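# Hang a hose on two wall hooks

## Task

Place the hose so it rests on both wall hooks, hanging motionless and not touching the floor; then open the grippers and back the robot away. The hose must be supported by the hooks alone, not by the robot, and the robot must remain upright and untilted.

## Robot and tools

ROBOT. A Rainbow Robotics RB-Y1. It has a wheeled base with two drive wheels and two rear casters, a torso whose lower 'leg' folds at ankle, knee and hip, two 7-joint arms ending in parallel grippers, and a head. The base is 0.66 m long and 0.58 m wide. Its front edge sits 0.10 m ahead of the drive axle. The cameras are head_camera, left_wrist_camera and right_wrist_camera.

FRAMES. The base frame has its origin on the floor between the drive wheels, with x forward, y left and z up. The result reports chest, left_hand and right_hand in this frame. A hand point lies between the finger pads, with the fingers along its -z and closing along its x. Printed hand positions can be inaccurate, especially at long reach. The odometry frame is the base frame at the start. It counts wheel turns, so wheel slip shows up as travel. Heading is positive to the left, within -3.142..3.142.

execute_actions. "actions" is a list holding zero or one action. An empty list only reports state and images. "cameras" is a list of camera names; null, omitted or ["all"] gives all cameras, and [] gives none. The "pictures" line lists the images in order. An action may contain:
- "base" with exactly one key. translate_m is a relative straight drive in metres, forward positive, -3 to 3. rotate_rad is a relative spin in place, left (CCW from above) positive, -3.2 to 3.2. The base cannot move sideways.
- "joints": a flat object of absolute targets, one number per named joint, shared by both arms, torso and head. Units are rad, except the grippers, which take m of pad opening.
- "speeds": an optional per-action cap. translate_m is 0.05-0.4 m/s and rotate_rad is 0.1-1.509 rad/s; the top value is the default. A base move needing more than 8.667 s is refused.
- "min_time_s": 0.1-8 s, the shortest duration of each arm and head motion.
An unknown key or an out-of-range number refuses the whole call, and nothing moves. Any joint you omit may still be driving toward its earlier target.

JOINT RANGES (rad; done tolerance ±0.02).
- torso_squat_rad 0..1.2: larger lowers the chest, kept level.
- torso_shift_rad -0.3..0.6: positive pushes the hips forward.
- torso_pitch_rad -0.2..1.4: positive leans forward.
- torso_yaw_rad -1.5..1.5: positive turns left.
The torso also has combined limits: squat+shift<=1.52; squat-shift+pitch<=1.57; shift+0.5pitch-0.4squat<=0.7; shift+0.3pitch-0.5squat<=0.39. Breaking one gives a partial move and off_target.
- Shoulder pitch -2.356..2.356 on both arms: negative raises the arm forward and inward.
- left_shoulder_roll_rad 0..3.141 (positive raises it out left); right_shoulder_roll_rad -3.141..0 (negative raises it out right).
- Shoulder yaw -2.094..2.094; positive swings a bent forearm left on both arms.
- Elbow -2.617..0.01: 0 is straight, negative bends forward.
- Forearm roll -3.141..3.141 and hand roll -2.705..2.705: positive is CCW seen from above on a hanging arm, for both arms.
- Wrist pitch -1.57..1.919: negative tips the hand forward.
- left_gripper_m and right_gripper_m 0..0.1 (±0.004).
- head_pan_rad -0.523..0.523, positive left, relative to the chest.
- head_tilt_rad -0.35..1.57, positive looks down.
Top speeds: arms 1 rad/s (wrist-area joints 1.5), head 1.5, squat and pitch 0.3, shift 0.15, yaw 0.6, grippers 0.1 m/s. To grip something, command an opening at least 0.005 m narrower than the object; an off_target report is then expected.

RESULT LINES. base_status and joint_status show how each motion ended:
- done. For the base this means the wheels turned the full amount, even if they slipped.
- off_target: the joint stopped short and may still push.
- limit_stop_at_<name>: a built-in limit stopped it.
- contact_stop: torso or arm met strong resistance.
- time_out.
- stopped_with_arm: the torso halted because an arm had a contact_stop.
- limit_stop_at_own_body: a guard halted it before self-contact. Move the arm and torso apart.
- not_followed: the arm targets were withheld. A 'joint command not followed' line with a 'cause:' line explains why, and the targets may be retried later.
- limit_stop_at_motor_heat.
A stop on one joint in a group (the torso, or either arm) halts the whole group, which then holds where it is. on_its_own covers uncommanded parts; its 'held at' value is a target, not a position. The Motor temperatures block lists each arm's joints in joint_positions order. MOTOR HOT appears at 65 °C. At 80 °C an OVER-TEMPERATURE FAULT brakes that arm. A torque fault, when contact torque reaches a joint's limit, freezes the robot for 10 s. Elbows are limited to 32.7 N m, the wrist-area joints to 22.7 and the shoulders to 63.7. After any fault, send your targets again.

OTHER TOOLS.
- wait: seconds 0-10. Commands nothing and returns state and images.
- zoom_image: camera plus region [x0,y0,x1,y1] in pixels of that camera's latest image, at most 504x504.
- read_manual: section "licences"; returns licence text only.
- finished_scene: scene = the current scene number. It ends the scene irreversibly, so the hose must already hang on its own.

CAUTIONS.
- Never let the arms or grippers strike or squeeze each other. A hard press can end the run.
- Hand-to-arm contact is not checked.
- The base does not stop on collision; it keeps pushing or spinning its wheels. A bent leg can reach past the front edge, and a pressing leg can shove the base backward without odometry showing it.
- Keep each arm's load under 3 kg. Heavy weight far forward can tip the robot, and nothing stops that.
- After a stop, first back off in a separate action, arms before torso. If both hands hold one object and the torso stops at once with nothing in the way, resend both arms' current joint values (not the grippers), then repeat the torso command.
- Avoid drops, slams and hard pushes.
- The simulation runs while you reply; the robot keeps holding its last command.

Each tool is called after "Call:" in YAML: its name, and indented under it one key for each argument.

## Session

Call:
execute_actions:
  actions: []
  cameras: ["head_camera"]

Scene clock: 0.00 s.
Motor temperatures (°C, as the motors report them): left_arm=[29 31 31 30 35 34 32] | right_arm=[31 32 29 31 29 34 35]
base_odometry: x=+0.000 y=+0.000 heading=+0.000 (m, m, rad; odometry frame)
base_status: not commanded
joint_positions: torso_squat_rad=+0.350 torso_shift_rad=-0.001 torso_pitch_rad=-0.001 torso_yaw_rad=+0.000 left_shoulder_pitch_rad=-0.053 left_shoulder_roll_rad=+0.048 left_shoulder_yaw_rad=+0.027 left_elbow_rad=-0.112 left_forearm_roll_rad=+0.029 left_wrist_pitch_rad=+0.009 left_hand_roll_rad=-0.010 left_gripper_m=+0.099 right_shoulder_pitch_rad=-0.027 right_shoulder_roll_rad=-0.050 right_shoulder_yaw_rad=-0.029 right_elbow_rad=-0.248 right_forearm_roll_rad=-0.015 right_wrist_pitch_rad=+0.044 right_hand_roll_rad=+0.040 right_gripper_m=+0.100 head_pan_rad=+0.000 head_tilt_rad=+0.400
joint_status: not commanded
chest: x=-0.2287 y=-0.0010 z=+1.2475 quat_wxyz=(+1.000, +0.001, -0.001, +0.000) (m; base frame)
left_hand: x=-0.1371 y=+0.2562 z=+0.5693 quat_wxyz=(+0.997, +0.023, -0.078, +0.014) (m; base frame)
right_hand: x=-0.0977 y=-0.2602 z=+0.5740 quat_wxyz=(+0.993, -0.026, -0.115, +0.005) (m; base frame)
pictures: head_camera
Images, in order (width x height): head_camera 896x504.

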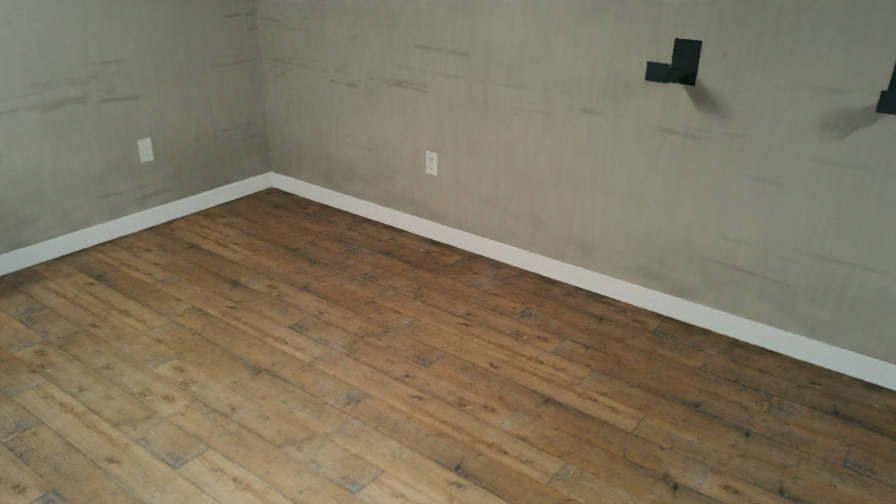

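Call:
execute_actions:
  actions:
    - {"base":{"rotate_rad":0.93},"joints":{"head_tilt_rad":0.3,"torso_squat_rad":0.1}}
  cameras: ["head_camera"]

Scene clock: 4.77 s.
Motor temperatures (°C, as the motors report them): left_arm=[29 31 31 30 35 34 32] | right_arm=[31 32 29 31 29 34 35]
base_odometry: x=+0.000 y=+0.000 heading=+0.930 (m, m, rad; odometry frame)
base_status: done
joint_positions: torso_squat_rad=+0.100 torso_shift_rad=-0.001 torso_pitch_rad=-0.001 torso_yaw_rad=+0.000 left_shoulder_pitch_rad=-0.053 left_shoulder_roll_rad=+0.048 left_shoulder_yaw_rad=+0.027 left_elbow_rad=-0.112 left_forearm_roll_rad=+0.029 left_wrist_pitch_rad=+0.009 left_hand_roll_rad=-0.010 left_gripper_m=+0.099 right_shoulder_pitch_rad=-0.027 right_shoulder_roll_rad=-0.050 right_shoulder_yaw_rad=-0.029 right_elbow_rad=-0.248 right_forearm_roll_rad=-0.015 right_wrist_pitch_rad=+0.044 right_hand_roll_rad=+0.040 right_gripper_m=+0.100 head_pan_rad=+0.000 head_tilt_rad=+0.300
joint_status: all done
chest: x=-0.2288 y=-0.0011 z=+1.2864 quat_wxyz=(+1.000, +0.001, -0.001, +0.000) (m; base frame)
left_hand: x=-0.1371 y=+0.2562 z=+0.6082 quat_wxyz=(+0.997, +0.023, -0.078, +0.014) (m; base frame)
right_hand: x=-0.0978 y=-0.2602 z=+0.6129 quat_wxyz=(+0.993, -0.026, -0.115, +0.005) (m; base frame)
pictures: head_camera
Images, in order (width x height): head_camera 896x504.

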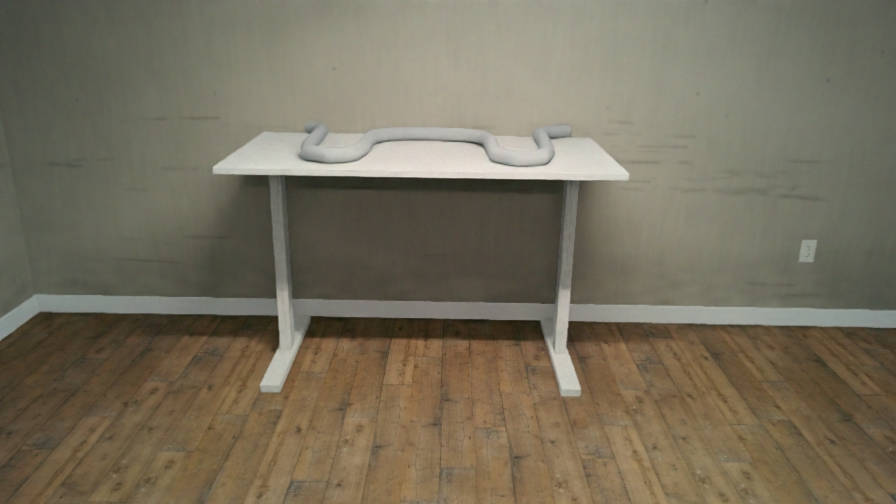

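Call:
execute_actions:
  actions:
    - {"base":{"rotate_rad":0.04},"joints":{"left_shoulder_pitch_rad":-0.95,"left_shoulder_roll_rad":0.5,"left_shoulder_yaw_rad":0,"left_elbow_rad":-0.9,"left_wrist_pitch_rad":1.85,"left_forearm_roll_rad":0.44,"left_hand_roll_rad":-0.05,"right_shoulder_pitch_rad":-0.95,"right_shoulder_roll_rad":-0.5,"right_shoulder_yaw_rad":0,"right_elbow_rad":-0.9,"right_wrist_pitch_rad":1.85,"right_forearm_roll_rad":-0.44,"right_hand_roll_rad":0.05,"head_tilt_rad":0.6,"torso_squat_rad":0}}
  cameras: []

Call:
execute_actions:
  actions:
    - {"base":{"translate_m":1.9}}
  cameras: ["head_camera"]

Scene clock: 8.07 s.
Motor temperatures (°C, as the motors report them): left_arm=[29 31 31 30 35 34 32] | right_arm=[31 32 29 31 29 34 35]
base_odometry: x=+0.000 y=+0.000 heading=+0.969 (m, m, rad; odometry frame)
base_status: done
joint_positions: torso_squat_rad=+0.000 torso_shift_rad=-0.001 torso_pitch_rad=-0.001 torso_yaw_rad=+0.000 left_shoulder_pitch_rad=-0.951 left_shoulder_roll_rad=+0.500 left_shoulder_yaw_rad=+0.001 left_elbow_rad=-0.900 left_forearm_roll_rad=+0.440 left_wrist_pitch_rad=+1.850 left_hand_roll_rad=-0.050 left_gripper_m=+0.099 right_shoulder_pitch_rad=-0.950 right_shoulder_roll_rad=-0.500 right_shoulder_yaw_rad=+0.000 right_elbow_rad=-0.900 right_forearm_roll_rad=-0.440 right_wrist_pitch_rad=+1.850 right_hand_roll_rad=+0.050 right_gripper_m=+0.100 head_pan_rad=+0.000 head_tilt_rad=+0.600
joint_status: all done
chest: x=-0.2289 y=-0.0011 z=+1.2899 quat_wxyz=(+1.000, +0.001, -0.001, +0.000) (m; base frame)
left_hand: x=+0.2691 y=+0.3190 z=+1.0786 quat_wxyz=(+1.000, +0.008, -0.011, -0.027) (m; base frame)
right_hand: x=+0.2693 y=-0.3202 z=+1.0776 quat_wxyz=(+1.000, -0.007, -0.011, +0.027) (m; base frame)
pictures: none
No camera images: the call's "cameras" was empty. Leave "cameras" out to get every camera's image.

Scene clock: 14.40 s.
Motor temperatures (°C, as the motors report them): left_arm=[29 31 31 30 35 34 32] | right_arm=[31 32 29 31 29 34 35]
base_odometry: x=+1.075 y=+1.567 heading=+0.970 (m, m, rad; odometry frame)
base_status: done
joint_positions: torso_squat_rad=+0.000 torso_shift_rad=-0.001 torso_pitch_rad=-0.001 torso_yaw_rad=+0.000 left_shoulder_pitch_rad=-0.950 left_shoulder_roll_rad=+0.500 left_shoulder_yaw_rad=+0.000 left_elbow_rad=-0.900 left_forearm_roll_rad=+0.440 left_wrist_pitch_rad=+1.850 left_hand_roll_rad=-0.050 left_gripper_m=+0.099 right_shoulder_pitch_rad=-0.950 right_shoulder_roll_rad=-0.500 right_shoulder_yaw_rad=+0.000 right_elbow_rad=-0.900 right_forearm_roll_rad=-0.440 right_wrist_pitch_rad=+1.850 right_hand_roll_rad=+0.050 right_gripper_m=+0.100 head_pan_rad=+0.000 head_tilt_rad=+0.600
joint_status: not commanded
chest: x=-0.2288 y=-0.0011 z=+1.2899 quat_wxyz=(+1.000, +0.001, -0.001, +0.000) (m; base frame)
left_hand: x=+0.2690 y=+0.3191 z=+1.0784 quat_wxyz=(+1.000, +0.008, -0.011, -0.026) (m; base frame)
right_hand: x=+0.2693 y=-0.3203 z=+1.0774 quat_wxyz=(+1.000, -0.007, -0.011, +0.027) (m; base frame)
pictures: head_camera
Images, in order (width x height): head_camera 896x504.

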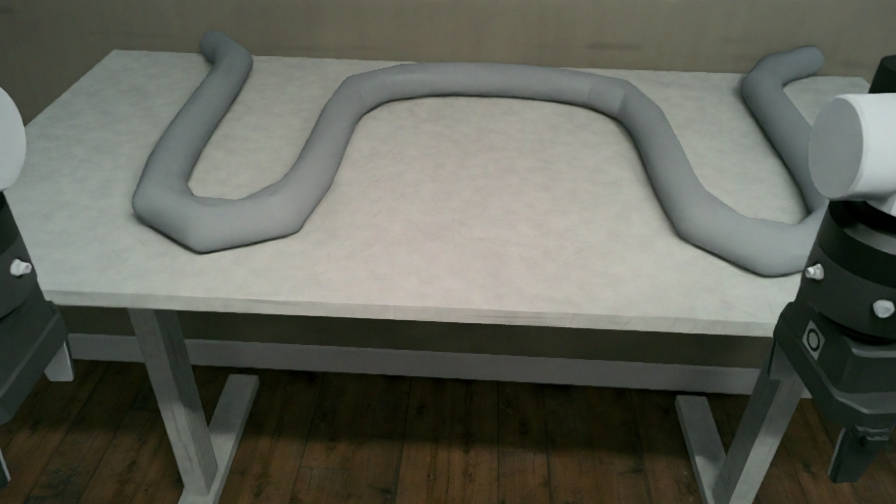

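Call:
execute_actions:
  actions:
    - {"base":{"rotate_rad":-0.04},"joints":{"right_shoulder_roll_rad":-0.59,"right_forearm_roll_rad":-0.49,"right_shoulder_pitch_rad":-0.9,"right_wrist_pitch_rad":1.83,"right_hand_roll_rad":-0.1,"left_hand_roll_rad":0.1,"head_tilt_rad":0.85,"head_pan_rad":0.3}}
  cameras: []

Call:
execute_actions:
  actions:
    - {"base":{"translate_m":0.36}}

Scene clock: 17.00 s.
Motor temperatures (°C, as the motors report them): left_arm=[29 31 31 30 35 34 32] | right_arm=[31 32 29 31 29 34 35]
base_odometry: x=+1.075 y=+1.567 heading=+0.931 (m, m, rad; odometry frame)
base_status: done
joint_positions: torso_squat_rad=+0.000 torso_shift_rad=-0.001 torso_pitch_rad=-0.001 torso_yaw_rad=+0.000 left_shoulder_pitch_rad=-0.950 left_shoulder_roll_rad=+0.500 left_shoulder_yaw_rad=+0.000 left_elbow_rad=-0.900 left_forearm_roll_rad=+0.440 left_wrist_pitch_rad=+1.850 left_hand_roll_rad=+0.100 left_gripper_m=+0.099 right_shoulder_pitch_rad=-0.900 right_shoulder_roll_rad=-0.590 right_shoulder_yaw_rad=+0.000 right_elbow_rad=-0.900 right_forearm_roll_rad=-0.490 right_wrist_pitch_rad=+1.830 right_hand_roll_rad=-0.100 right_gripper_m=+0.100 head_pan_rad=+0.300 head_tilt_rad=+0.850
joint_status: all done
chest: x=-0.2288 y=-0.0011 z=+1.2899 quat_wxyz=(+1.000, +0.001, -0.001, +0.000) (m; base frame)
left_hand: x=+0.2690 y=+0.3191 z=+1.0783 quat_wxyz=(+0.999, +0.007, -0.011, +0.048) (m; base frame)
right_hand: x=+0.2572 y=-0.3669 z=+1.0729 quat_wxyz=(+0.996, -0.010, -0.010, -0.083) (m; base frame)
pictures: none
No camera images: the call's "cameras" was empty. Leave "cameras" out to get every camera's image.

Scene clock: 19.27 s.
Motor temperatures (°C, as the motors report them): left_arm=[30 31 31 30 35 34 32] | right_arm=[32 32 29 31 29 34 35]
base_odometry: x=+1.290 y=+1.855 heading=+0.931 (m, m, rad; odometry frame)
base_status: done
joint_positions: torso_squat_rad=+0.000 torso_shift_rad=-0.001 torso_pitch_rad=-0.001 torso_yaw_rad=+0.000 left_shoulder_pitch_rad=-0.950 left_shoulder_roll_rad=+0.500 left_shoulder_yaw_rad=+0.000 left_elbow_rad=-0.900 left_forearm_roll_rad=+0.440 left_wrist_pitch_rad=+1.850 left_hand_roll_rad=+0.100 left_gripper_m=+0.099 right_shoulder_pitch_rad=-0.900 right_shoulder_roll_rad=-0.590 right_shoulder_yaw_rad=+0.000 right_elbow_rad=-0.900 right_forearm_roll_rad=-0.490 right_wrist_pitch_rad=+1.830 right_hand_roll_rad=-0.100 right_gripper_m=+0.100 head_pan_rad=+0.300 head_tilt_rad=+0.850
joint_status: not commanded
chest: x=-0.2287 y=-0.0011 z=+1.2899 quat_wxyz=(+1.000, +0.001, -0.001, +0.000) (m; base frame)
left_hand: x=+0.2691 y=+0.3190 z=+1.0783 quat_wxyz=(+0.999, +0.007, -0.011, +0.048) (m; base frame)
right_hand: x=+0.2572 y=-0.3669 z=+1.0728 quat_wxyz=(+0.996, -0.010, -0.010, -0.083) (m; base frame)
pictures: head_camera, left_wrist_camera, right_wrist_camera
Images, in order (width x height): head_camera 896x504, left_wrist_camera 644x364, right_wrist_camera 644x364.

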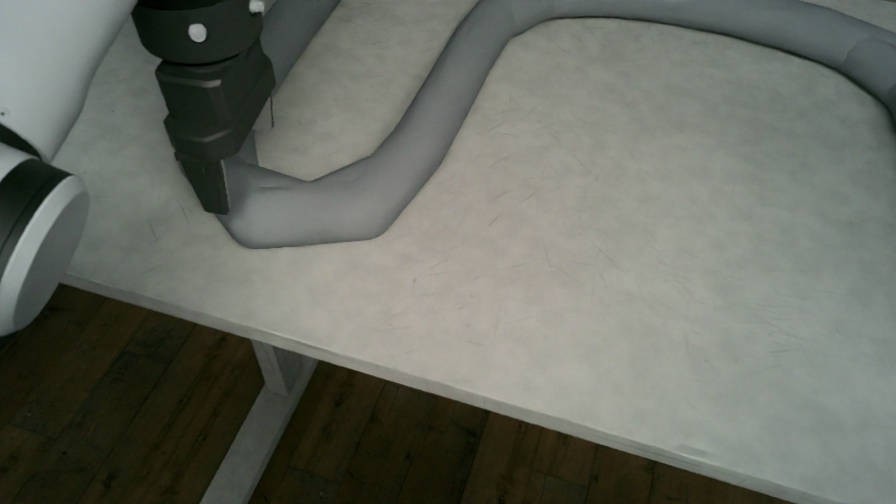

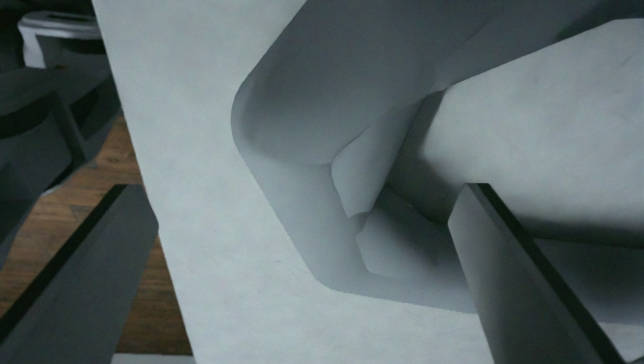

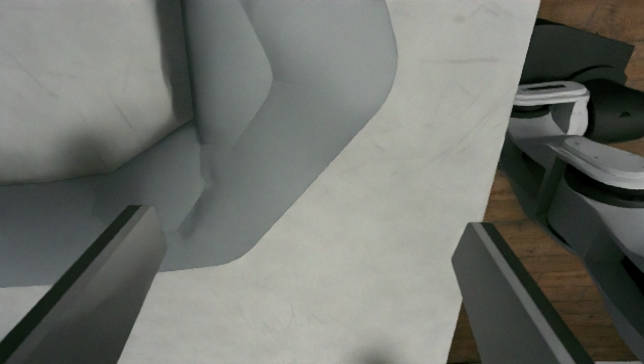

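Call:
execute_actions:
  actions:
    - {"joints":{"left_shoulder_roll_rad":0.39,"left_forearm_roll_rad":0.375,"left_hand_roll_rad":0.25,"right_shoulder_roll_rad":-0.47,"right_forearm_roll_rad":-0.42,"right_shoulder_pitch_rad":-0.98,"right_elbow_rad":-0.82,"right_wrist_pitch_rad":1.76,"right_hand_roll_rad":0.15,"torso_squat_rad":0.25,"head_pan_rad":-0.3}}

Scene clock: 22.50 s.
Motor temperatures (°C, as the motors report them): left_arm=[30 31 31 30 35 34 32] | right_arm=[32 32 29 31 29 34 35]
base_odometry: x=+1.290 y=+1.855 heading=+0.931 (m, m, rad; odometry frame)
base_status: not commanded
joint_positions: torso_squat_rad=+0.250 torso_shift_rad=-0.001 torso_pitch_rad=-0.001 torso_yaw_rad=+0.000 left_shoulder_pitch_rad=-0.950 left_shoulder_roll_rad=+0.390 left_shoulder_yaw_rad=+0.000 left_elbow_rad=-0.900 left_forearm_roll_rad=+0.375 left_wrist_pitch_rad=+1.850 left_hand_roll_rad=+0.250 left_gripper_m=+0.099 right_shoulder_pitch_rad=-0.980 right_shoulder_roll_rad=-0.470 right_shoulder_yaw_rad=+0.000 right_elbow_rad=-0.820 right_forearm_roll_rad=-0.420 right_wrist_pitch_rad=+1.760 right_hand_roll_rad=+0.150 right_gripper_m=+0.100 head_pan_rad=-0.300 head_tilt_rad=+0.850
joint_status: all done
chest: x=-0.2289 y=-0.0011 z=+1.2682 quat_wxyz=(+1.000, +0.001, -0.001, +0.000) (m; base frame)
left_hand: x=+0.2667 y=+0.2723 z=+1.0367 quat_wxyz=(+0.996, +0.007, +0.002, +0.090) (m; base frame)
right_hand: x=+0.2849 y=-0.3095 z=+1.0458 quat_wxyz=(+0.997, -0.005, -0.029, +0.075) (m; base frame)
pictures: head_camera, left_wrist_camera, right_wrist_camera
Images, in order (width x height): head_camera 896x504, left_wrist_camera 644x364, right_wrist_camera 644x364.

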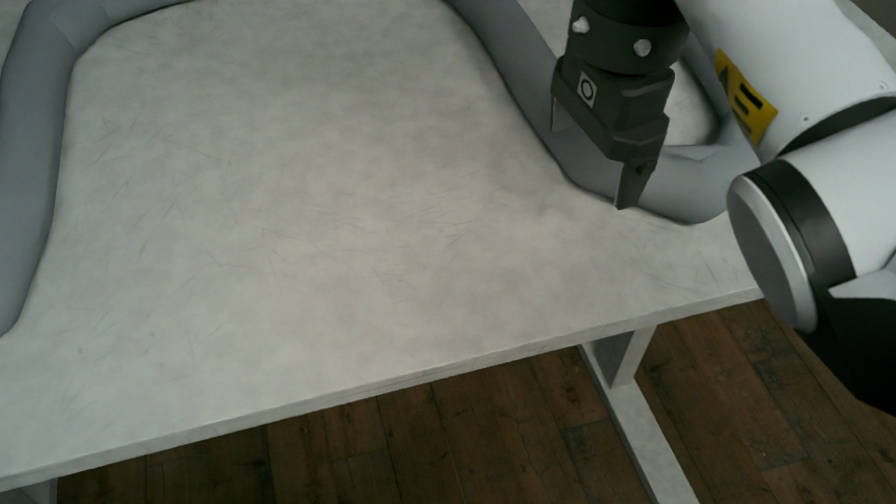

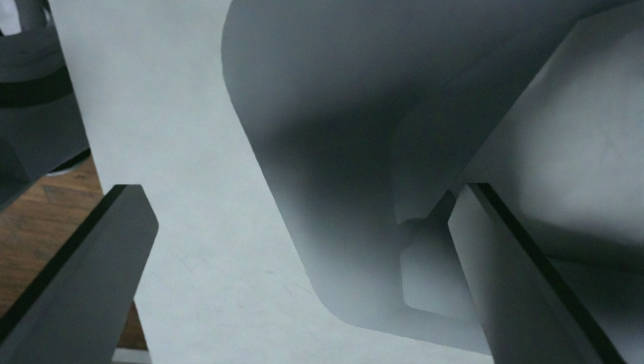

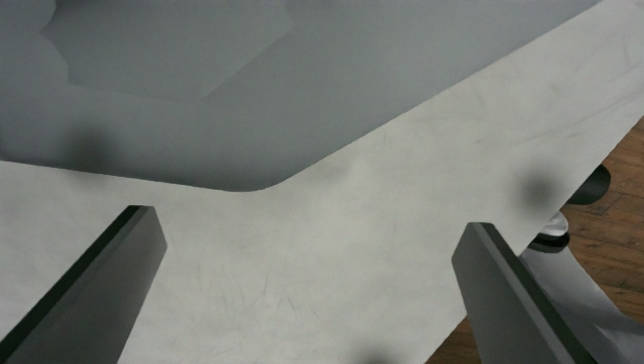

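Call:
execute_actions:
  actions:
    - {"base":{"translate_m":0.015},"joints":{"left_shoulder_roll_rad":0.45,"left_forearm_roll_rad":0.41,"left_hand_roll_rad":0.45,"right_shoulder_roll_rad":-0.67,"right_forearm_roll_rad":-0.54,"right_shoulder_pitch_rad":-0.88,"right_elbow_rad":-0.85,"right_wrist_pitch_rad":1.78,"right_hand_roll_rad":-0.3,"torso_squat_rad":0.1,"head_pan_rad":-0.4},"min_time_s":1.5}

Scene clock: 26.37 s.
Motor temperatures (°C, as the motors report them): left_arm=[30 31 31 30 35 34 32] | right_arm=[32 32 29 31 29 34 35]
base_odometry: x=+1.299 y=+1.867 heading=+0.931 (m, m, rad; odometry frame)
base_status: done
joint_positions: torso_squat_rad=+0.100 torso_shift_rad=-0.001 torso_pitch_rad=-0.001 torso_yaw_rad=+0.000 left_shoulder_pitch_rad=-0.950 left_shoulder_roll_rad=+0.450 left_shoulder_yaw_rad=+0.000 left_elbow_rad=-0.900 left_forearm_roll_rad=+0.410 left_wrist_pitch_rad=+1.850 left_hand_roll_rad=+0.450 left_gripper_m=+0.099 right_shoulder_pitch_rad=-0.880 right_shoulder_roll_rad=-0.670 right_shoulder_yaw_rad=+0.000 right_elbow_rad=-0.850 right_forearm_roll_rad=-0.540 right_wrist_pitch_rad=+1.780 right_hand_roll_rad=-0.300 right_gripper_m=+0.100 head_pan_rad=-0.400 head_tilt_rad=+0.850
joint_status: all done
chest: x=-0.2288 y=-0.0011 z=+1.2864 quat_wxyz=(+1.000, +0.001, -0.001, +0.000) (m; base frame)
left_hand: x=+0.2684 y=+0.2979 z=+1.0653 quat_wxyz=(+0.978, +0.006, -0.006, +0.207) (m; base frame)
right_hand: x=+0.2506 y=-0.4076 z=+1.0676 quat_wxyz=(+0.976, -0.006, -0.018, -0.219) (m; base frame)
pictures: head_camera, left_wrist_camera, right_wrist_camera
Images, in order (width x height): head_camera 896x504, left_wrist_camera 644x364, right_wrist_camera 644x364.

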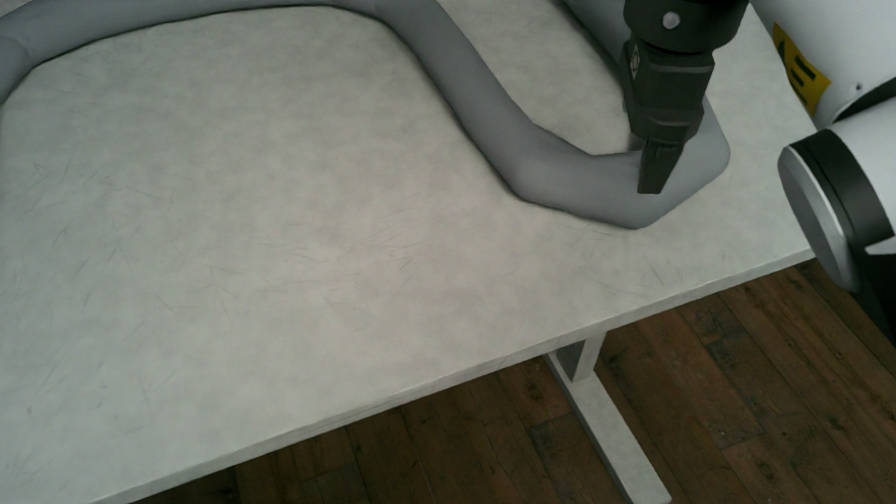

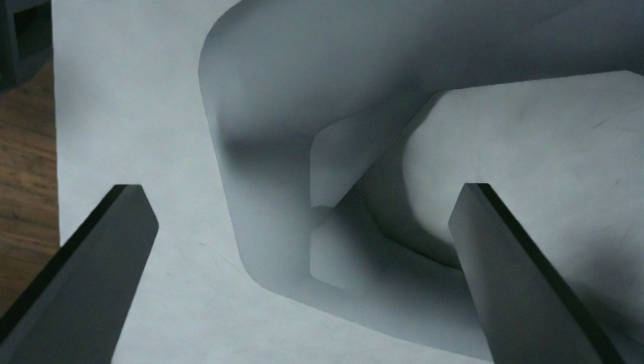

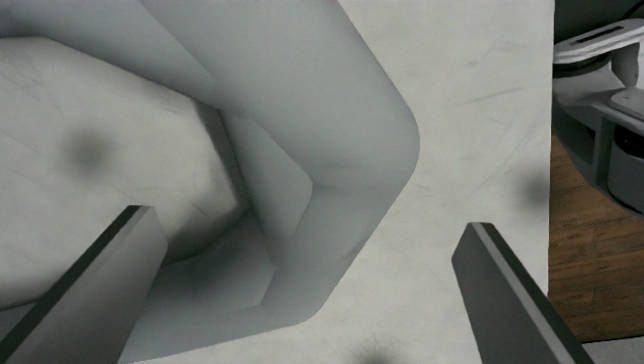

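Call:
execute_actions:
  actions:
    - {"joints":{"right_hand_roll_rad":-0.42,"torso_squat_rad":0.45}}

Scene clock: 29.20 s.
Motor temperatures (°C, as the motors report them): left_arm=[30 31 31 30 35 34 32] | right_arm=[32 32 29 31 29 34 35]
base_odometry: x=+1.299 y=+1.867 heading=+0.931 (m, m, rad; odometry frame)
base_status: not commanded
joint_positions: torso_squat_rad=+0.450 torso_shift_rad=-0.001 torso_pitch_rad=-0.001 torso_yaw_rad=+0.000 left_shoulder_pitch_rad=-0.950 left_shoulder_roll_rad=+0.450 left_shoulder_yaw_rad=+0.000 left_elbow_rad=-0.900 left_forearm_roll_rad=+0.410 left_wrist_pitch_rad=+1.850 left_hand_roll_rad=+0.450 left_gripper_m=+0.099 right_shoulder_pitch_rad=-0.880 right_shoulder_roll_rad=-0.670 right_shoulder_yaw_rad=+0.000 right_elbow_rad=-0.850 right_forearm_roll_rad=-0.540 right_wrist_pitch_rad=+1.780 right_hand_roll_rad=-0.420 right_gripper_m=+0.100 head_pan_rad=-0.400 head_tilt_rad=+0.850
joint_status: all done
chest: x=-0.2289 y=-0.0010 z=+1.2202 quat_wxyz=(+1.000, +0.001, -0.001, +0.000) (m; base frame)
left_hand: x=+0.2684 y=+0.2980 z=+0.9992 quat_wxyz=(+0.978, +0.006, -0.006, +0.207) (m; base frame)
right_hand: x=+0.2506 y=-0.4075 z=+1.0015 quat_wxyz=(+0.961, -0.005, -0.018, -0.277) (m; base frame)
pictures: head_camera, left_wrist_camera, right_wrist_camera
Images, in order (width x height): head_camera 896x504, left_wrist_camera 644x364, right_wrist_camera 644x364.

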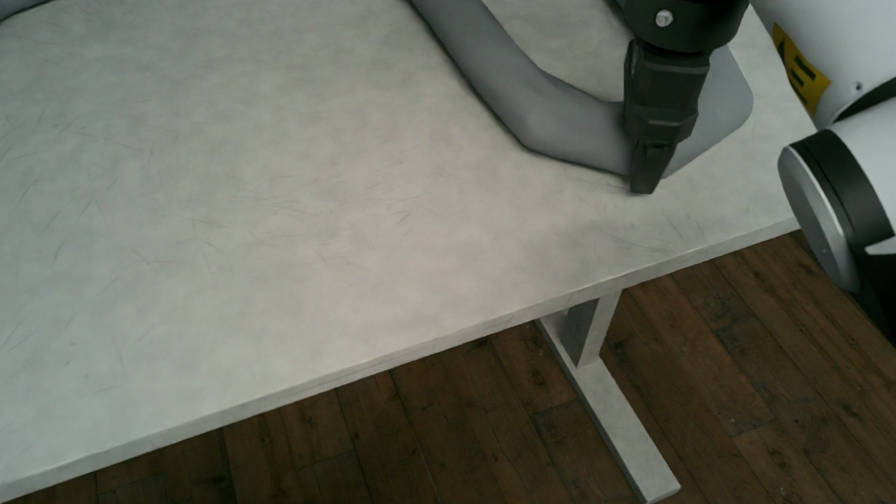

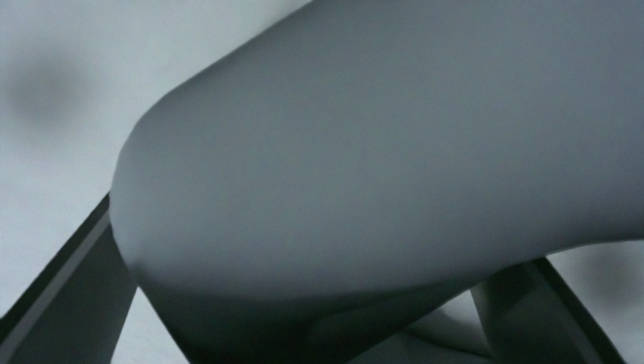

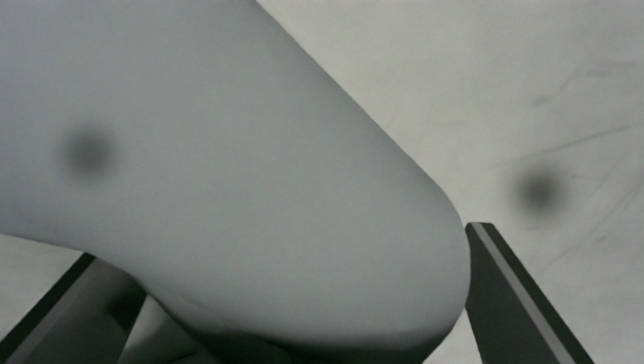

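Call:
execute_actions:
  actions:
    - {"joints":{"right_hand_roll_rad":-0.2,"left_hand_roll_rad":0.25,"torso_squat_rad":0.47,"head_pan_rad":0.35}}
  cameras: []

Call:
execute_actions:
  actions:
    - {"joints":{"left_gripper_m":0.03,"right_gripper_m":0.03}}
  cameras: ["head_camera"]

Call:
execute_actions:
  actions:
    - {"joints":{"torso_squat_rad":0.0,"head_pan_rad":0,"head_tilt_rad":0.7,"right_shoulder_pitch_rad":-1.0,"left_shoulder_pitch_rad":-1.05,"left_wrist_pitch_rad":1.9,"right_wrist_pitch_rad":1.9,"right_hand_roll_rad":0.05,"left_hand_roll_rad":-0.05},"min_time_s":2}
  cameras: ["head_camera"]

Scene clock: 32.60 s.
Motor temperatures (°C, as the motors report them): left_arm=[30 31 31 30 35 34 32] | right_arm=[32 32 29 31 29 34 35]
base_odometry: x=+1.299 y=+1.867 heading=+0.931 (m, m, rad; odometry frame)
base_status: not commanded
joint_positions: torso_squat_rad=+0.470 torso_shift_rad=-0.001 torso_pitch_rad=-0.001 torso_yaw_rad=+0.000 left_shoulder_pitch_rad=-0.950 left_shoulder_roll_rad=+0.450 left_shoulder_yaw_rad=+0.000 left_elbow_rad=-0.900 left_forearm_roll_rad=+0.410 left_wrist_pitch_rad=+1.850 left_hand_roll_rad=+0.250 left_gripper_m=+0.099 right_shoulder_pitch_rad=-0.880 right_shoulder_roll_rad=-0.670 right_shoulder_yaw_rad=+0.000 right_elbow_rad=-0.850 right_forearm_roll_rad=-0.540 right_wrist_pitch_rad=+1.780 right_hand_roll_rad=-0.200 right_gripper_m=+0.100 head_pan_rad=+0.350 head_tilt_rad=+0.850
joint_status: all done
chest: x=-0.2288 y=-0.0010 z=+1.2140 quat_wxyz=(+1.000, +0.001, -0.001, +0.000) (m; base frame)
left_hand: x=+0.2684 y=+0.2980 z=+0.9930 quat_wxyz=(+0.994, +0.007, -0.005, +0.108) (m; base frame)
right_hand: x=+0.2506 y=-0.4075 z=+0.9953 quat_wxyz=(+0.985, -0.007, -0.018, -0.170) (m; base frame)
pictures: none
No camera images: the call's "cameras" was empty. Leave "cameras" out to get every camera's image.

Scene clock: 33.77 s.
Motor temperatures (°C, as the motors report them): left_arm=[30 31 31 31 35 34 32] | right_arm=[32 32 29 31 29 34 35]
base_odometry: x=+1.299 y=+1.867 heading=+0.931 (m, m, rad; odometry frame)
base_status: not commanded
joint_positions: torso_squat_rad=+0.470 torso_shift_rad=-0.001 torso_pitch_rad=-0.001 torso_yaw_rad=+0.000 left_shoulder_pitch_rad=-0.950 left_shoulder_roll_rad=+0.450 left_shoulder_yaw_rad=+0.000 left_elbow_rad=-0.900 left_forearm_roll_rad=+0.410 left_wrist_pitch_rad=+1.850 left_hand_roll_rad=+0.250 left_gripper_m=+0.062 right_shoulder_pitch_rad=-0.880 right_shoulder_roll_rad=-0.670 right_shoulder_yaw_rad=+0.000 right_elbow_rad=-0.850 right_forearm_roll_rad=-0.540 right_wrist_pitch_rad=+1.780 right_hand_roll_rad=-0.200 right_gripper_m=+0.068 head_pan_rad=+0.350 head_tilt_rad=+0.850
joint_status: left_gripper_m off_target (ended at +0.062, target +0.030); right_gripper_m off_target (ended at +0.068, target +0.030)
chest: x=-0.2288 y=-0.0010 z=+1.2140 quat_wxyz=(+1.000, +0.001, -0.001, +0.000) (m; base frame)
left_hand: x=+0.2684 y=+0.2980 z=+0.9930 quat_wxyz=(+0.994, +0.007, -0.005, +0.108) (m; base frame)
right_hand: x=+0.2505 y=-0.4075 z=+0.9953 quat_wxyz=(+0.985, -0.007, -0.018, -0.170) (m; base frame)
pictures: head_camera
Images, in order (width x height): head_camera 896x504.

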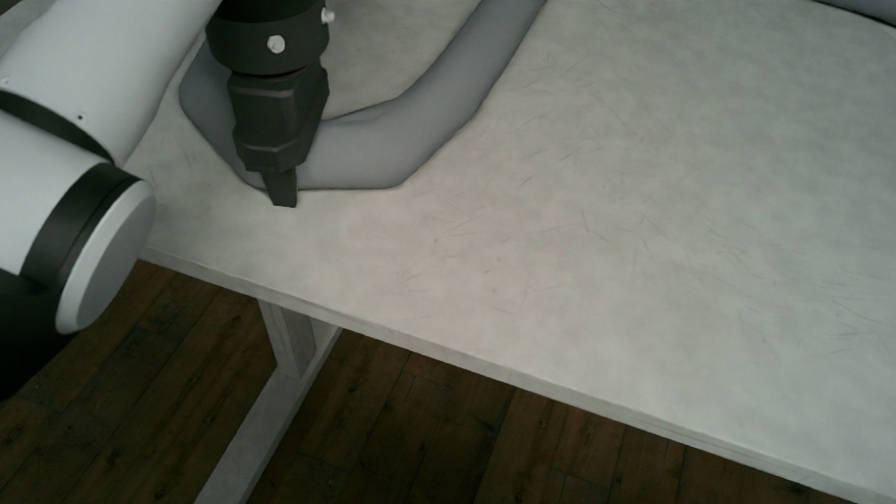

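Scene clock: 36.13 s.
Motor temperatures (°C, as the motors report them): left_arm=[30 31 31 31 35 34 32] | right_arm=[32 32 29 31 29 34 35]
base_odometry: x=+1.299 y=+1.867 heading=+0.931 (m, m, rad; odometry frame)
base_status: not commanded
joint_positions: torso_squat_rad=+0.000 torso_shift_rad=-0.001 torso_pitch_rad=-0.001 torso_yaw_rad=+0.000 left_shoulder_pitch_rad=-1.050 left_shoulder_roll_rad=+0.450 left_shoulder_yaw_rad=+0.000 left_elbow_rad=-0.900 left_forearm_roll_rad=+0.410 left_wrist_pitch_rad=+1.900 left_hand_roll_rad=-0.050 left_gripper_m=+0.062 right_shoulder_pitch_rad=-0.999 right_shoulder_roll_rad=-0.670 right_shoulder_yaw_rad=+0.000 right_elbow_rad=-0.850 right_forearm_roll_rad=-0.540 right_wrist_pitch_rad=+1.900 right_hand_roll_rad=+0.050 right_gripper_m=+0.067 head_pan_rad=+0.000 head_tilt_rad=+0.700
joint_status: all done
chest: x=-0.2286 y=-0.0011 z=+1.2899 quat_wxyz=(+1.000, +0.001, +0.000, +0.000) (m; base frame)
left_hand: x=+0.2853 y=+0.2813 z=+1.1154 quat_wxyz=(+0.998, +0.010, -0.026, -0.058) (m; base frame)
right_hand: x=+0.2607 y=-0.3846 z=+1.1244 quat_wxyz=(+1.000, -0.002, -0.013, -0.026) (m; base frame)
pictures: head_camera
Images, in order (width x height): head_camera 896x504.

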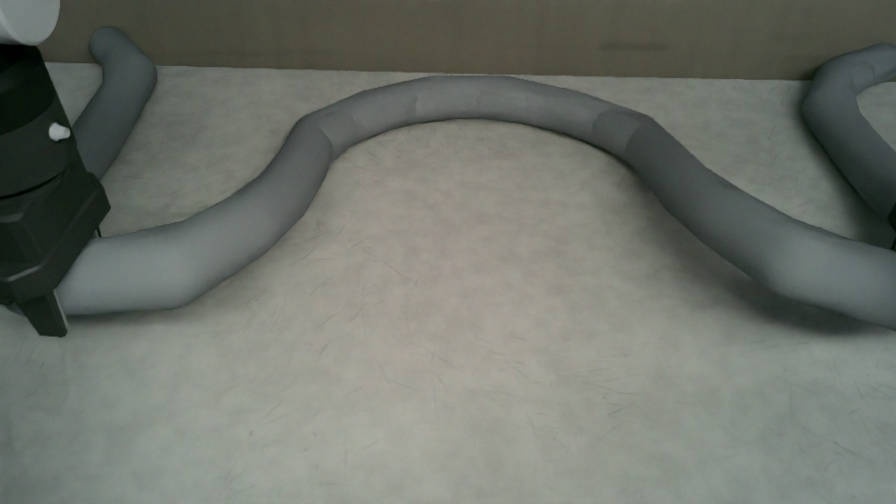

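Call:
execute_actions:
  actions:
    - {"base":{"translate_m":-0.85},"speeds":{"translate_m":0.13},"joints":{"left_gripper_m":0.03,"right_gripper_m":0.03}}
  cameras: ["head_camera"]

Call:
execute_actions:
  actions:
    - {"base":{"translate_m":-0.97},"speeds":{"translate_m":0.3},"joints":{"left_shoulder_pitch_rad":-1.0,"left_shoulder_roll_rad":0.85,"left_elbow_rad":-0.95,"left_forearm_roll_rad":0.95,"left_wrist_pitch_rad":1.85,"left_hand_roll_rad":0,"right_shoulder_pitch_rad":-1.0,"right_shoulder_roll_rad":-0.85,"right_elbow_rad":-0.95,"right_forearm_roll_rad":-0.95,"right_wrist_pitch_rad":1.85,"right_hand_roll_rad":0},"min_time_s":3}
  cameras: []

Call:
execute_actions:
  actions:
    - {"base":{"rotate_rad":-1.571},"speeds":{"rotate_rad":0.6},"joints":{"head_tilt_rad":0.3}}
  cameras: ["head_camera"]

Scene clock: 45.93 s.
Motor temperatures (°C, as the motors report them): left_arm=[30 31 31 31 35 34 32] | right_arm=[32 32 29 31 29 34 35]
base_odometry: x=+0.791 y=+1.186 heading=+0.930 (m, m, rad; odometry frame)
base_status: done
joint_positions: torso_squat_rad=+0.000 torso_shift_rad=+0.000 torso_pitch_rad=-0.001 torso_yaw_rad=+0.000 left_shoulder_pitch_rad=-1.050 left_shoulder_roll_rad=+0.450 left_shoulder_yaw_rad=+0.000 left_elbow_rad=-0.900 left_forearm_roll_rad=+0.410 left_wrist_pitch_rad=+1.900 left_hand_roll_rad=-0.050 left_gripper_m=+0.059 right_shoulder_pitch_rad=-0.999 right_shoulder_roll_rad=-0.670 right_shoulder_yaw_rad=+0.000 right_elbow_rad=-0.850 right_forearm_roll_rad=-0.540 right_wrist_pitch_rad=+1.900 right_hand_roll_rad=+0.050 right_gripper_m=+0.060 head_pan_rad=+0.000 head_tilt_rad=+0.700
joint_status: left_gripper_m off_target (ended at +0.059, target +0.030); right_gripper_m off_target (ended at +0.060, target +0.030)
chest: x=-0.2286 y=-0.0011 z=+1.2899 quat_wxyz=(+1.000, +0.001, +0.000, +0.000) (m; base frame)
left_hand: x=+0.2853 y=+0.2813 z=+1.1153 quat_wxyz=(+0.998, +0.010, -0.025, -0.058) (m; base frame)
right_hand: x=+0.2608 y=-0.3845 z=+1.1243 quat_wxyz=(+1.000, -0.002, -0.013, -0.026) (m; base frame)
pictures: head_camera
Images, in order (width x height): head_camera 896x504.

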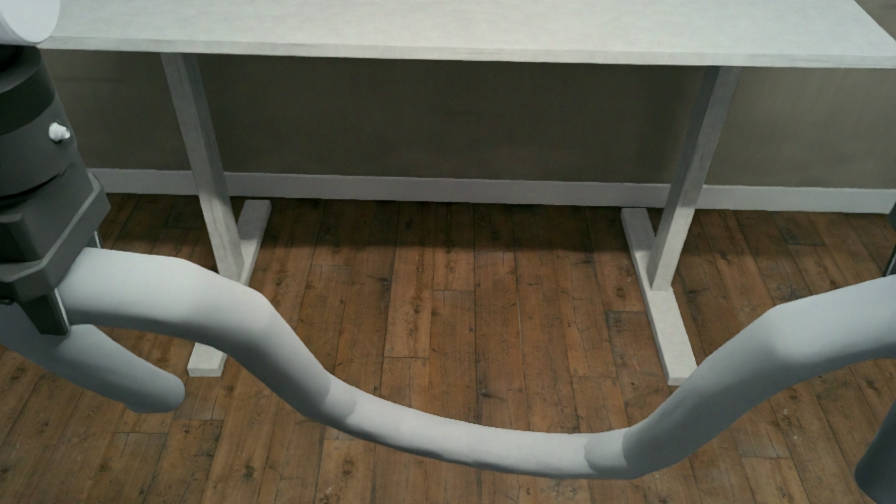

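Scene clock: 50.27 s.
Motor temperatures (°C, as the motors report them): left_arm=[30 31 31 31 35 34 32] | right_arm=[32 32 29 31 29 34 35]
base_odometry: x=+0.210 y=+0.409 heading=+0.929 (m, m, rad; odometry frame)
base_status: done
joint_positions: torso_squat_rad=+0.000 torso_shift_rad=-0.001 torso_pitch_rad=-0.001 torso_yaw_rad=+0.000 left_shoulder_pitch_rad=-0.999 left_shoulder_roll_rad=+0.850 left_shoulder_yaw_rad=+0.000 left_elbow_rad=-0.950 left_forearm_roll_rad=+0.950 left_wrist_pitch_rad=+1.850 left_hand_roll_rad=+0.000 left_gripper_m=+0.059 right_shoulder_pitch_rad=-0.999 right_shoulder_roll_rad=-0.850 right_shoulder_yaw_rad=+0.000 right_elbow_rad=-0.949 right_forearm_roll_rad=-0.950 right_wrist_pitch_rad=+1.850 right_hand_roll_rad=+0.000 right_gripper_m=+0.059 head_pan_rad=+0.000 head_tilt_rad=+0.700
joint_status: all done
chest: x=-0.2287 y=-0.0011 z=+1.2899 quat_wxyz=(+1.000, +0.001, +0.000, +0.000) (m; base frame)
left_hand: x=+0.2773 y=+0.3773 z=+1.2015 quat_wxyz=(+0.985, -0.121, -0.118, +0.016) (m; base frame)
right_hand: x=+0.2777 y=-0.3787 z=+1.2005 quat_wxyz=(+0.985, +0.123, -0.118, -0.016) (m; base frame)
pictures: none
No camera images: the call's "cameras" was empty. Leave "cameras" out to get every camera's image.

Scene clock: 54.43 s.
Motor temperatures (°C, as the motors report them): left_arm=[30 31 31 31 35 34 32] | right_arm=[32 32 29 31 29 34 35]
base_odometry: x=+0.210 y=+0.408 heading=-0.642 (m, m, rad; odometry frame)
base_status: done
joint_positions: torso_squat_rad=+0.000 torso_shift_rad=-0.001 torso_pitch_rad=-0.001 torso_yaw_rad=+0.000 left_shoulder_pitch_rad=-0.999 left_shoulder_roll_rad=+0.850 left_shoulder_yaw_rad=+0.000 left_elbow_rad=-0.950 left_forearm_roll_rad=+0.950 left_wrist_pitch_rad=+1.850 left_hand_roll_rad=+0.000 left_gripper_m=+0.059 right_shoulder_pitch_rad=-0.999 right_shoulder_roll_rad=-0.850 right_shoulder_yaw_rad=+0.000 right_elbow_rad=-0.949 right_forearm_roll_rad=-0.950 right_wrist_pitch_rad=+1.850 right_hand_roll_rad=+0.000 right_gripper_m=+0.059 head_pan_rad=+0.000 head_tilt_rad=+0.300
joint_status: all done
chest: x=-0.2286 y=-0.0011 z=+1.2899 quat_wxyz=(+1.000, +0.001, +0.000, +0.000) (m; base frame)
left_hand: x=+0.2773 y=+0.3773 z=+1.2015 quat_wxyz=(+0.985, -0.121, -0.118, +0.016) (m; base frame)
right_hand: x=+0.2777 y=-0.3787 z=+1.2005 quat_wxyz=(+0.985, +0.123, -0.118, -0.016) (m; base frame)
pictures: head_camera
Images, in order (width x height): head_camera 896x504.

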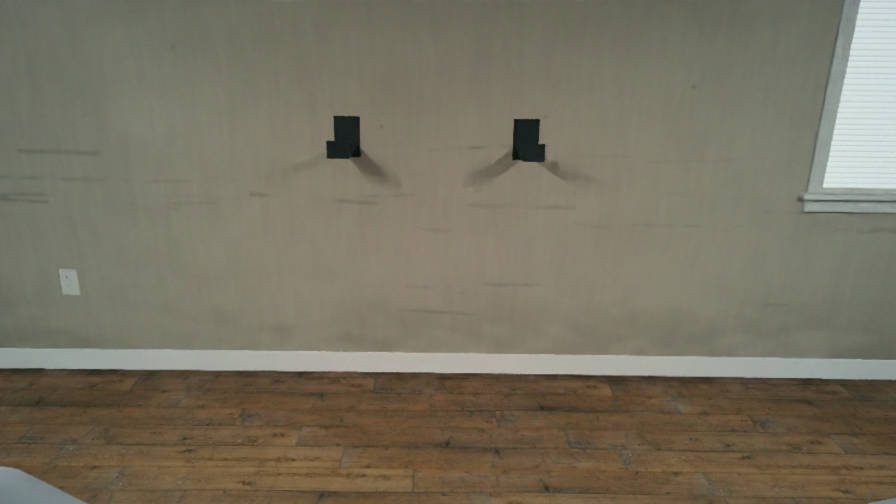

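Call:
execute_actions:
  actions:
    - {"base":{"rotate_rad":0.055},"speeds":{"rotate_rad":0.3}}
  cameras: []

Call:
execute_actions:
  actions:
    - {"base":{"translate_m":1.55},"speeds":{"translate_m":0.3},"joints":{"head_tilt_rad":0.6}}
  cameras: []

Call:
execute_actions:
  actions:
    - {"base":{"rotate_rad":-0.08},"speeds":{"rotate_rad":0.3}}
  cameras: ["head_camera"]

Scene clock: 57.70 s.
Motor temperatures (°C, as the motors report them): left_arm=[30 31 31 31 35 34 32] | right_arm=[32 32 29 31 29 34 35]
base_odometry: x=+0.210 y=+0.408 heading=-0.587 (m, m, rad; odometry frame)
base_status: done
joint_positions: torso_squat_rad=+0.000 torso_shift_rad=-0.001 torso_pitch_rad=-0.001 torso_yaw_rad=+0.000 left_shoulder_pitch_rad=-0.999 left_shoulder_roll_rad=+0.850 left_shoulder_yaw_rad=+0.000 left_elbow_rad=-0.950 left_forearm_roll_rad=+0.950 left_wrist_pitch_rad=+1.850 left_hand_roll_rad=+0.000 left_gripper_m=+0.059 right_shoulder_pitch_rad=-0.999 right_shoulder_roll_rad=-0.850 right_shoulder_yaw_rad=+0.000 right_elbow_rad=-0.949 right_forearm_roll_rad=-0.950 right_wrist_pitch_rad=+1.850 right_hand_roll_rad=+0.000 right_gripper_m=+0.059 head_pan_rad=+0.000 head_tilt_rad=+0.300
joint_status: not commanded
chest: x=-0.2286 y=-0.0011 z=+1.2899 quat_wxyz=(+1.000, +0.001, +0.000, +0.000) (m; base frame)
left_hand: x=+0.2773 y=+0.3773 z=+1.2016 quat_wxyz=(+0.985, -0.121, -0.118, +0.016) (m; base frame)
right_hand: x=+0.2777 y=-0.3787 z=+1.2005 quat_wxyz=(+0.985, +0.123, -0.118, -0.016) (m; base frame)
pictures: none
No camera images: the call's "cameras" was empty. Leave "cameras" out to get every camera's image.

Scene clock: 63.97 s.
Motor temperatures (°C, as the motors report them): left_arm=[30 31 31 31 35 34 32] | right_arm=[33 32 29 32 29 34 35]
base_odometry: x=+1.500 y=-0.451 heading=-0.588 (m, m, rad; odometry frame)
base_status: done
joint_positions: torso_squat_rad=+0.000 torso_shift_rad=+0.000 torso_pitch_rad=-0.001 torso_yaw_rad=+0.000 left_shoulder_pitch_rad=-0.999 left_shoulder_roll_rad=+0.850 left_shoulder_yaw_rad=+0.000 left_elbow_rad=-0.950 left_forearm_roll_rad=+0.950 left_wrist_pitch_rad=+1.850 left_hand_roll_rad=+0.000 left_gripper_m=+0.059 right_shoulder_pitch_rad=-0.999 right_shoulder_roll_rad=-0.850 right_shoulder_yaw_rad=+0.000 right_elbow_rad=-0.950 right_forearm_roll_rad=-0.950 right_wrist_pitch_rad=+1.850 right_hand_roll_rad=+0.000 right_gripper_m=+0.059 head_pan_rad=+0.000 head_tilt_rad=+0.600
joint_status: all done
chest: x=-0.2284 y=-0.0011 z=+1.2899 quat_wxyz=(+1.000, +0.001, +0.000, +0.000) (m; base frame)
left_hand: x=+0.2775 y=+0.3773 z=+1.2014 quat_wxyz=(+0.985, -0.121, -0.118, +0.016) (m; base frame)
right_hand: x=+0.2779 y=-0.3787 z=+1.2003 quat_wxyz=(+0.985, +0.123, -0.118, -0.016) (m; base frame)
pictures: none
No camera images: the call's "cameras" was empty. Leave "cameras" out to get every camera's image.

Scene clock: 65.63 s.
Motor temperatures (°C, as the motors report them): left_arm=[30 31 31 31 35 34 32] | right_arm=[33 32 29 32 29 34 35]
base_odometry: x=+1.500 y=-0.451 heading=-0.667 (m, m, rad; odometry frame)
base_status: done
joint_positions: torso_squat_rad=+0.000 torso_shift_rad=+0.000 torso_pitch_rad=-0.001 torso_yaw_rad=+0.000 left_shoulder_pitch_rad=-0.999 left_shoulder_roll_rad=+0.850 left_shoulder_yaw_rad=+0.000 left_elbow_rad=-0.950 left_forearm_roll_rad=+0.950 left_wrist_pitch_rad=+1.850 left_hand_roll_rad=+0.000 left_gripper_m=+0.059 right_shoulder_pitch_rad=-0.999 right_shoulder_roll_rad=-0.850 right_shoulder_yaw_rad=+0.000 right_elbow_rad=-0.950 right_forearm_roll_rad=-0.950 right_wrist_pitch_rad=+1.850 right_hand_roll_rad=+0.000 right_gripper_m=+0.059 head_pan_rad=+0.000 head_tilt_rad=+0.600
joint_status: not commanded
chest: x=-0.2285 y=-0.0011 z=+1.2899 quat_wxyz=(+1.000, +0.001, +0.000, +0.000) (m; base frame)
left_hand: x=+0.2775 y=+0.3773 z=+1.2014 quat_wxyz=(+0.985, -0.121, -0.118, +0.016) (m; base frame)
right_hand: x=+0.2779 y=-0.3787 z=+1.2003 quat_wxyz=(+0.985, +0.123, -0.118, -0.016) (m; base frame)
pictures: head_camera
Images, in order (width x height): head_camera 896x504.

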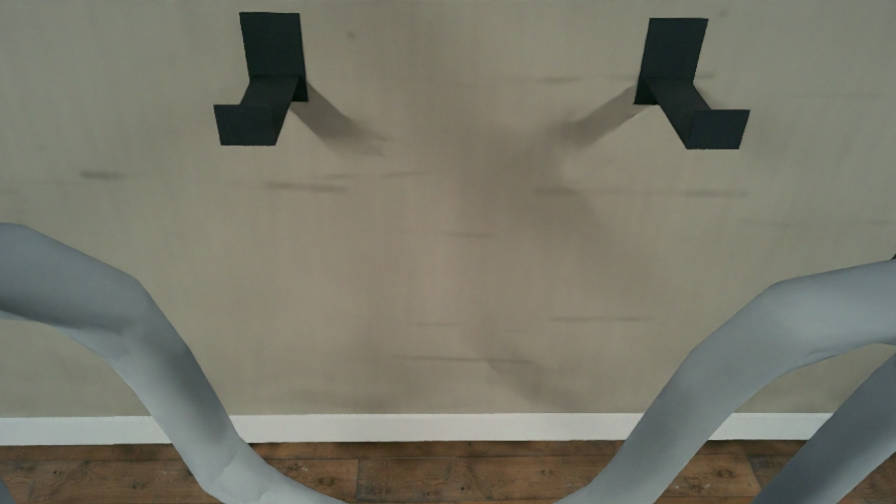

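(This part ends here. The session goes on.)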